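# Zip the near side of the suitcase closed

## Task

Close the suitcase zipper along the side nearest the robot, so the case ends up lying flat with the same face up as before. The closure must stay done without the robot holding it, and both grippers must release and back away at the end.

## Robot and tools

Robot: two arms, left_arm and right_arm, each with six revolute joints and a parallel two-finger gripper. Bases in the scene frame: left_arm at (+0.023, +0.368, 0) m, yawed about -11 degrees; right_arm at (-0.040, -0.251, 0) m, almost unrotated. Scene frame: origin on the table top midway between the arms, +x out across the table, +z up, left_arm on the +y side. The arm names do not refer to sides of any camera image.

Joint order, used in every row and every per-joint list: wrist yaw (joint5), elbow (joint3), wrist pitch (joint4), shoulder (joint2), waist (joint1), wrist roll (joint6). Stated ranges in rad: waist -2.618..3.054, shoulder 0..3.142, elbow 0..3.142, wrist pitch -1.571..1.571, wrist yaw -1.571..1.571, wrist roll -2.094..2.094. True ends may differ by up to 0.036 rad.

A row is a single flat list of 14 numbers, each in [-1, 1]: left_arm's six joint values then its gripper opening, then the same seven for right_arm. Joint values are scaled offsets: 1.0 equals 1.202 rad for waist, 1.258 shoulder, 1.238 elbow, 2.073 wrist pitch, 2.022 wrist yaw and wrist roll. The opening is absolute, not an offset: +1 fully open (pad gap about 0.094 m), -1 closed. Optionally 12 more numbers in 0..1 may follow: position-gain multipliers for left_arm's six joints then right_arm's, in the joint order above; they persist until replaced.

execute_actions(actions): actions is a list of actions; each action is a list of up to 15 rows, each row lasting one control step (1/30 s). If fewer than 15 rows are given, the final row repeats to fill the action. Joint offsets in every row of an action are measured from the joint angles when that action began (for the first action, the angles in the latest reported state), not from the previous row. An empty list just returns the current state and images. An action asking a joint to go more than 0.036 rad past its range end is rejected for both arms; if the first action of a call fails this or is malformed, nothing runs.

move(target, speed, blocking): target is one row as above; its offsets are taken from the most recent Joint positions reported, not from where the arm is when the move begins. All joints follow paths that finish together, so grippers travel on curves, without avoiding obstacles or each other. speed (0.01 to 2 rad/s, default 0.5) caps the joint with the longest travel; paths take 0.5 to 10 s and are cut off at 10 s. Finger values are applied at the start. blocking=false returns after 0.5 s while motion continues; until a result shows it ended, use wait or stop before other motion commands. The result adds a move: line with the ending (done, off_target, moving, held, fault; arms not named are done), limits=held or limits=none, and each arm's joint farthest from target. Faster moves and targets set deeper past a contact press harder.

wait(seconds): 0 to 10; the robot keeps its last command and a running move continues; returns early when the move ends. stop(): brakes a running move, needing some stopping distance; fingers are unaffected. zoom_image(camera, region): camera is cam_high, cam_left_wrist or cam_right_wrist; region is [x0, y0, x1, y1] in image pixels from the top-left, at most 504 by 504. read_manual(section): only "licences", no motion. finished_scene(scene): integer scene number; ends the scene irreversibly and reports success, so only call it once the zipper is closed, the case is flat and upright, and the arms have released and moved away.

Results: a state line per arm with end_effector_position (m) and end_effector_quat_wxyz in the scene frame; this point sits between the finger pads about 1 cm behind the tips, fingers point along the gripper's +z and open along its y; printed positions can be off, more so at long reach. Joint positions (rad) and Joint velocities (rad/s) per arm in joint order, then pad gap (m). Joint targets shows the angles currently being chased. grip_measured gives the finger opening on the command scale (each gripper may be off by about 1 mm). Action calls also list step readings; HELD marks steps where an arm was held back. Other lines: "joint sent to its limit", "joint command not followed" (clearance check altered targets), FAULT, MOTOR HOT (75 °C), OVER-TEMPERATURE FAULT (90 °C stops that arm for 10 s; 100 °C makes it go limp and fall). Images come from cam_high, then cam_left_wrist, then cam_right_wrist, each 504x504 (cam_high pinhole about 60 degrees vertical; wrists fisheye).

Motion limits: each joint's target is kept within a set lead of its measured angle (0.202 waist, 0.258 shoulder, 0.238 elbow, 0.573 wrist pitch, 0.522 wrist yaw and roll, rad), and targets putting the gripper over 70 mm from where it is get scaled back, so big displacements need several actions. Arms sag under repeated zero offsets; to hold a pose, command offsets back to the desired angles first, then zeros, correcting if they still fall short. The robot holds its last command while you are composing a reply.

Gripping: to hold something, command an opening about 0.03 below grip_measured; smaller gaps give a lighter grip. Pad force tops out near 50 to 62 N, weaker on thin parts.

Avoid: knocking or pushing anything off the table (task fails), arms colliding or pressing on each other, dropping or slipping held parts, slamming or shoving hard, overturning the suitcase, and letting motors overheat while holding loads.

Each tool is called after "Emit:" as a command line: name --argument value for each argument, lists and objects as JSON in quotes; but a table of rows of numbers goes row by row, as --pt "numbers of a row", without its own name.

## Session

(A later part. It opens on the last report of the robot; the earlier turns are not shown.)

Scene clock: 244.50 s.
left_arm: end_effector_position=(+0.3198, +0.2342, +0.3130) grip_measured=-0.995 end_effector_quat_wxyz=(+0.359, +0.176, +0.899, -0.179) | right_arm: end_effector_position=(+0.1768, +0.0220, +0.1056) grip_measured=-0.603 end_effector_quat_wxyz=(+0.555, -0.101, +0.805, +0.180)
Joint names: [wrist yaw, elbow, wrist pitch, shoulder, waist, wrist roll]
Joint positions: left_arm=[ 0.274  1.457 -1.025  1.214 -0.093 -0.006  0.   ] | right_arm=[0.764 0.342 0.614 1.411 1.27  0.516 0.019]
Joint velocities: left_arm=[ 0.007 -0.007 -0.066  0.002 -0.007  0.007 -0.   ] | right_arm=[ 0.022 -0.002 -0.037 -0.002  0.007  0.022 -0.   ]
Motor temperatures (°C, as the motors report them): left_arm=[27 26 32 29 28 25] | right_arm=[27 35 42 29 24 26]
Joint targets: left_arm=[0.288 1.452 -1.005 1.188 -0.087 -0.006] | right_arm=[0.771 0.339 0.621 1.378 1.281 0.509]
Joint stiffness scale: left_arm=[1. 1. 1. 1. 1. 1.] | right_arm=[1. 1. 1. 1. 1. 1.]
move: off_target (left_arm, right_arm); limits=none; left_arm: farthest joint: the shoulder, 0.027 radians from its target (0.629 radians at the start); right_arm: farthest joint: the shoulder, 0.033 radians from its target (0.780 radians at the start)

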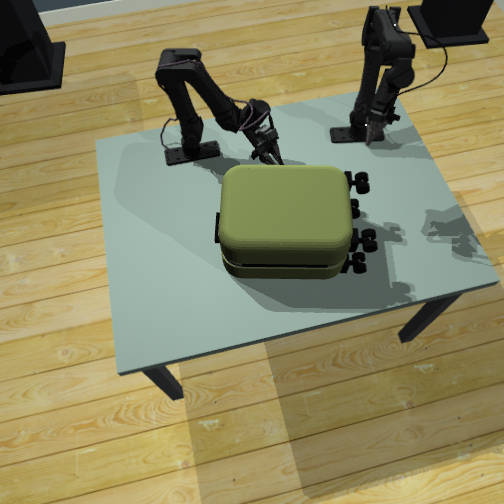

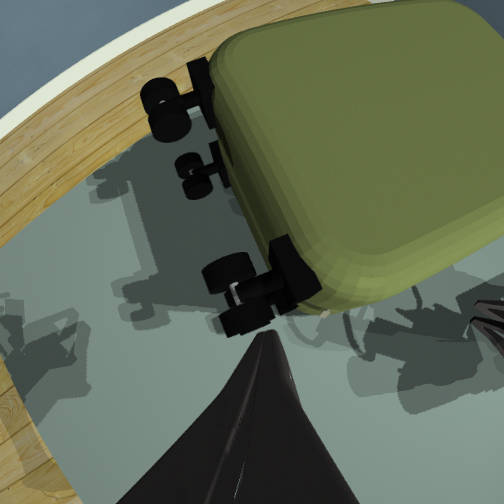

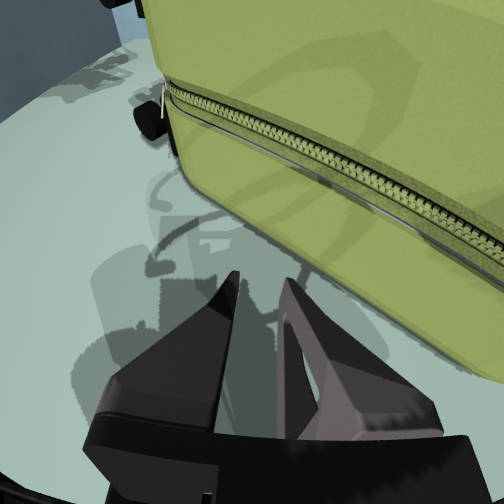

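The tab hangs at the bracket end, the same place where scene 1 finished. Retracting clear.

Emit:
move --target '[-0.13,-0.3,0.1,-0.3,0.4,0,0,-0.1,0,-0.3,-0.6,0,-0.25,0]' --speed 0.9

Emit:
finished_scene --scene 2

Scene clock: 252.50 s.
left_arm: end_effector_position=(+0.2946, +0.4198, +0.2910) grip_measured=-0.003 end_effector_quat_wxyz=(+0.461, -0.085, +0.883, +0.036) | right_arm: end_effector_position=(+0.1338, -0.0213, +0.1820) grip_measured=-0.003 end_effector_quat_wxyz=(+0.576, -0.331, +0.734, +0.139)
Joint names: [wrist yaw, elbow, wrist pitch, shoulder, waist, wrist roll]
Joint positions: left_arm=[ 0.018  1.092 -0.839  0.863  0.381 -0.006  0.047] | right_arm=[ 0.567  0.342 -0.019  0.683  1.27   0.013  0.047]
Joint velocities: left_arm=[-0.007 -0.002 -0.066 -0.012  0.007 -0.007  0.001] | right_arm=[ 0.037 -0.012 -0.095  0.002  0.017  0.051  0.   ]
Motor temperatures (°C, as the motors report them): left_arm=[27 27 33 29 28 25] | right_arm=[26 34 42 29 24 26]
Joint targets: left_arm=[0.011 1.086 -0.818 0.836 0.388 -0.006] | right_arm=[0.561 0.342 -0.008 0.656 1.270 0.011]
Joint stiffness scale: left_arm=[1. 1. 1. 1. 1. 1.] | right_arm=[1. 1. 1. 1. 1. 1.]
move: off_target (left_arm, right_arm); limits=none; left_arm: farthest joint: the shoulder, 0.026 radians from its target (0.377 radians at the start); right_arm: farthest joint: the shoulder, 0.027 radians from its target (0.755 radians at the start)

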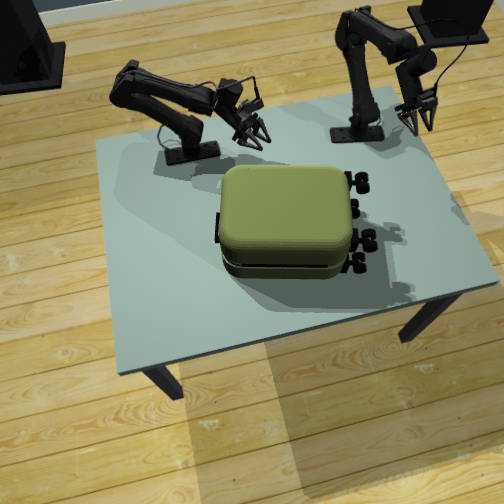

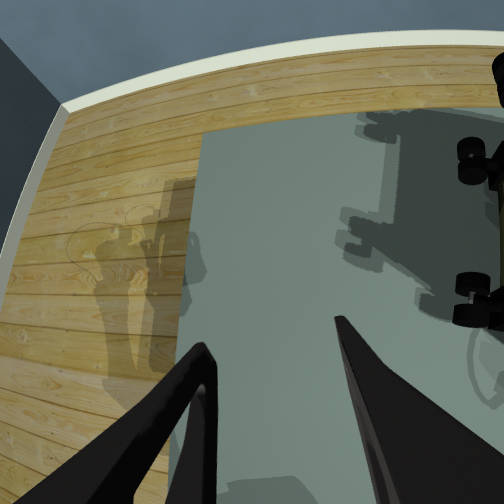

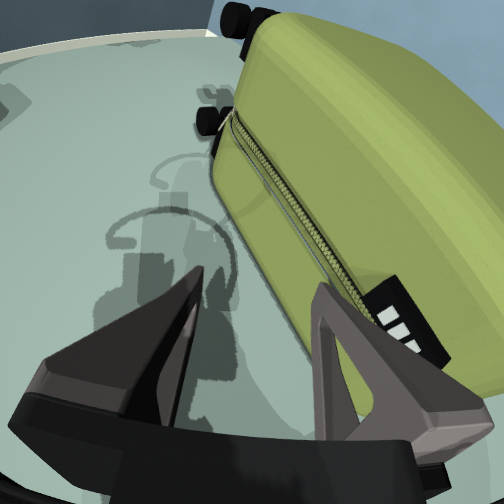

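The scene is finished: the task was done.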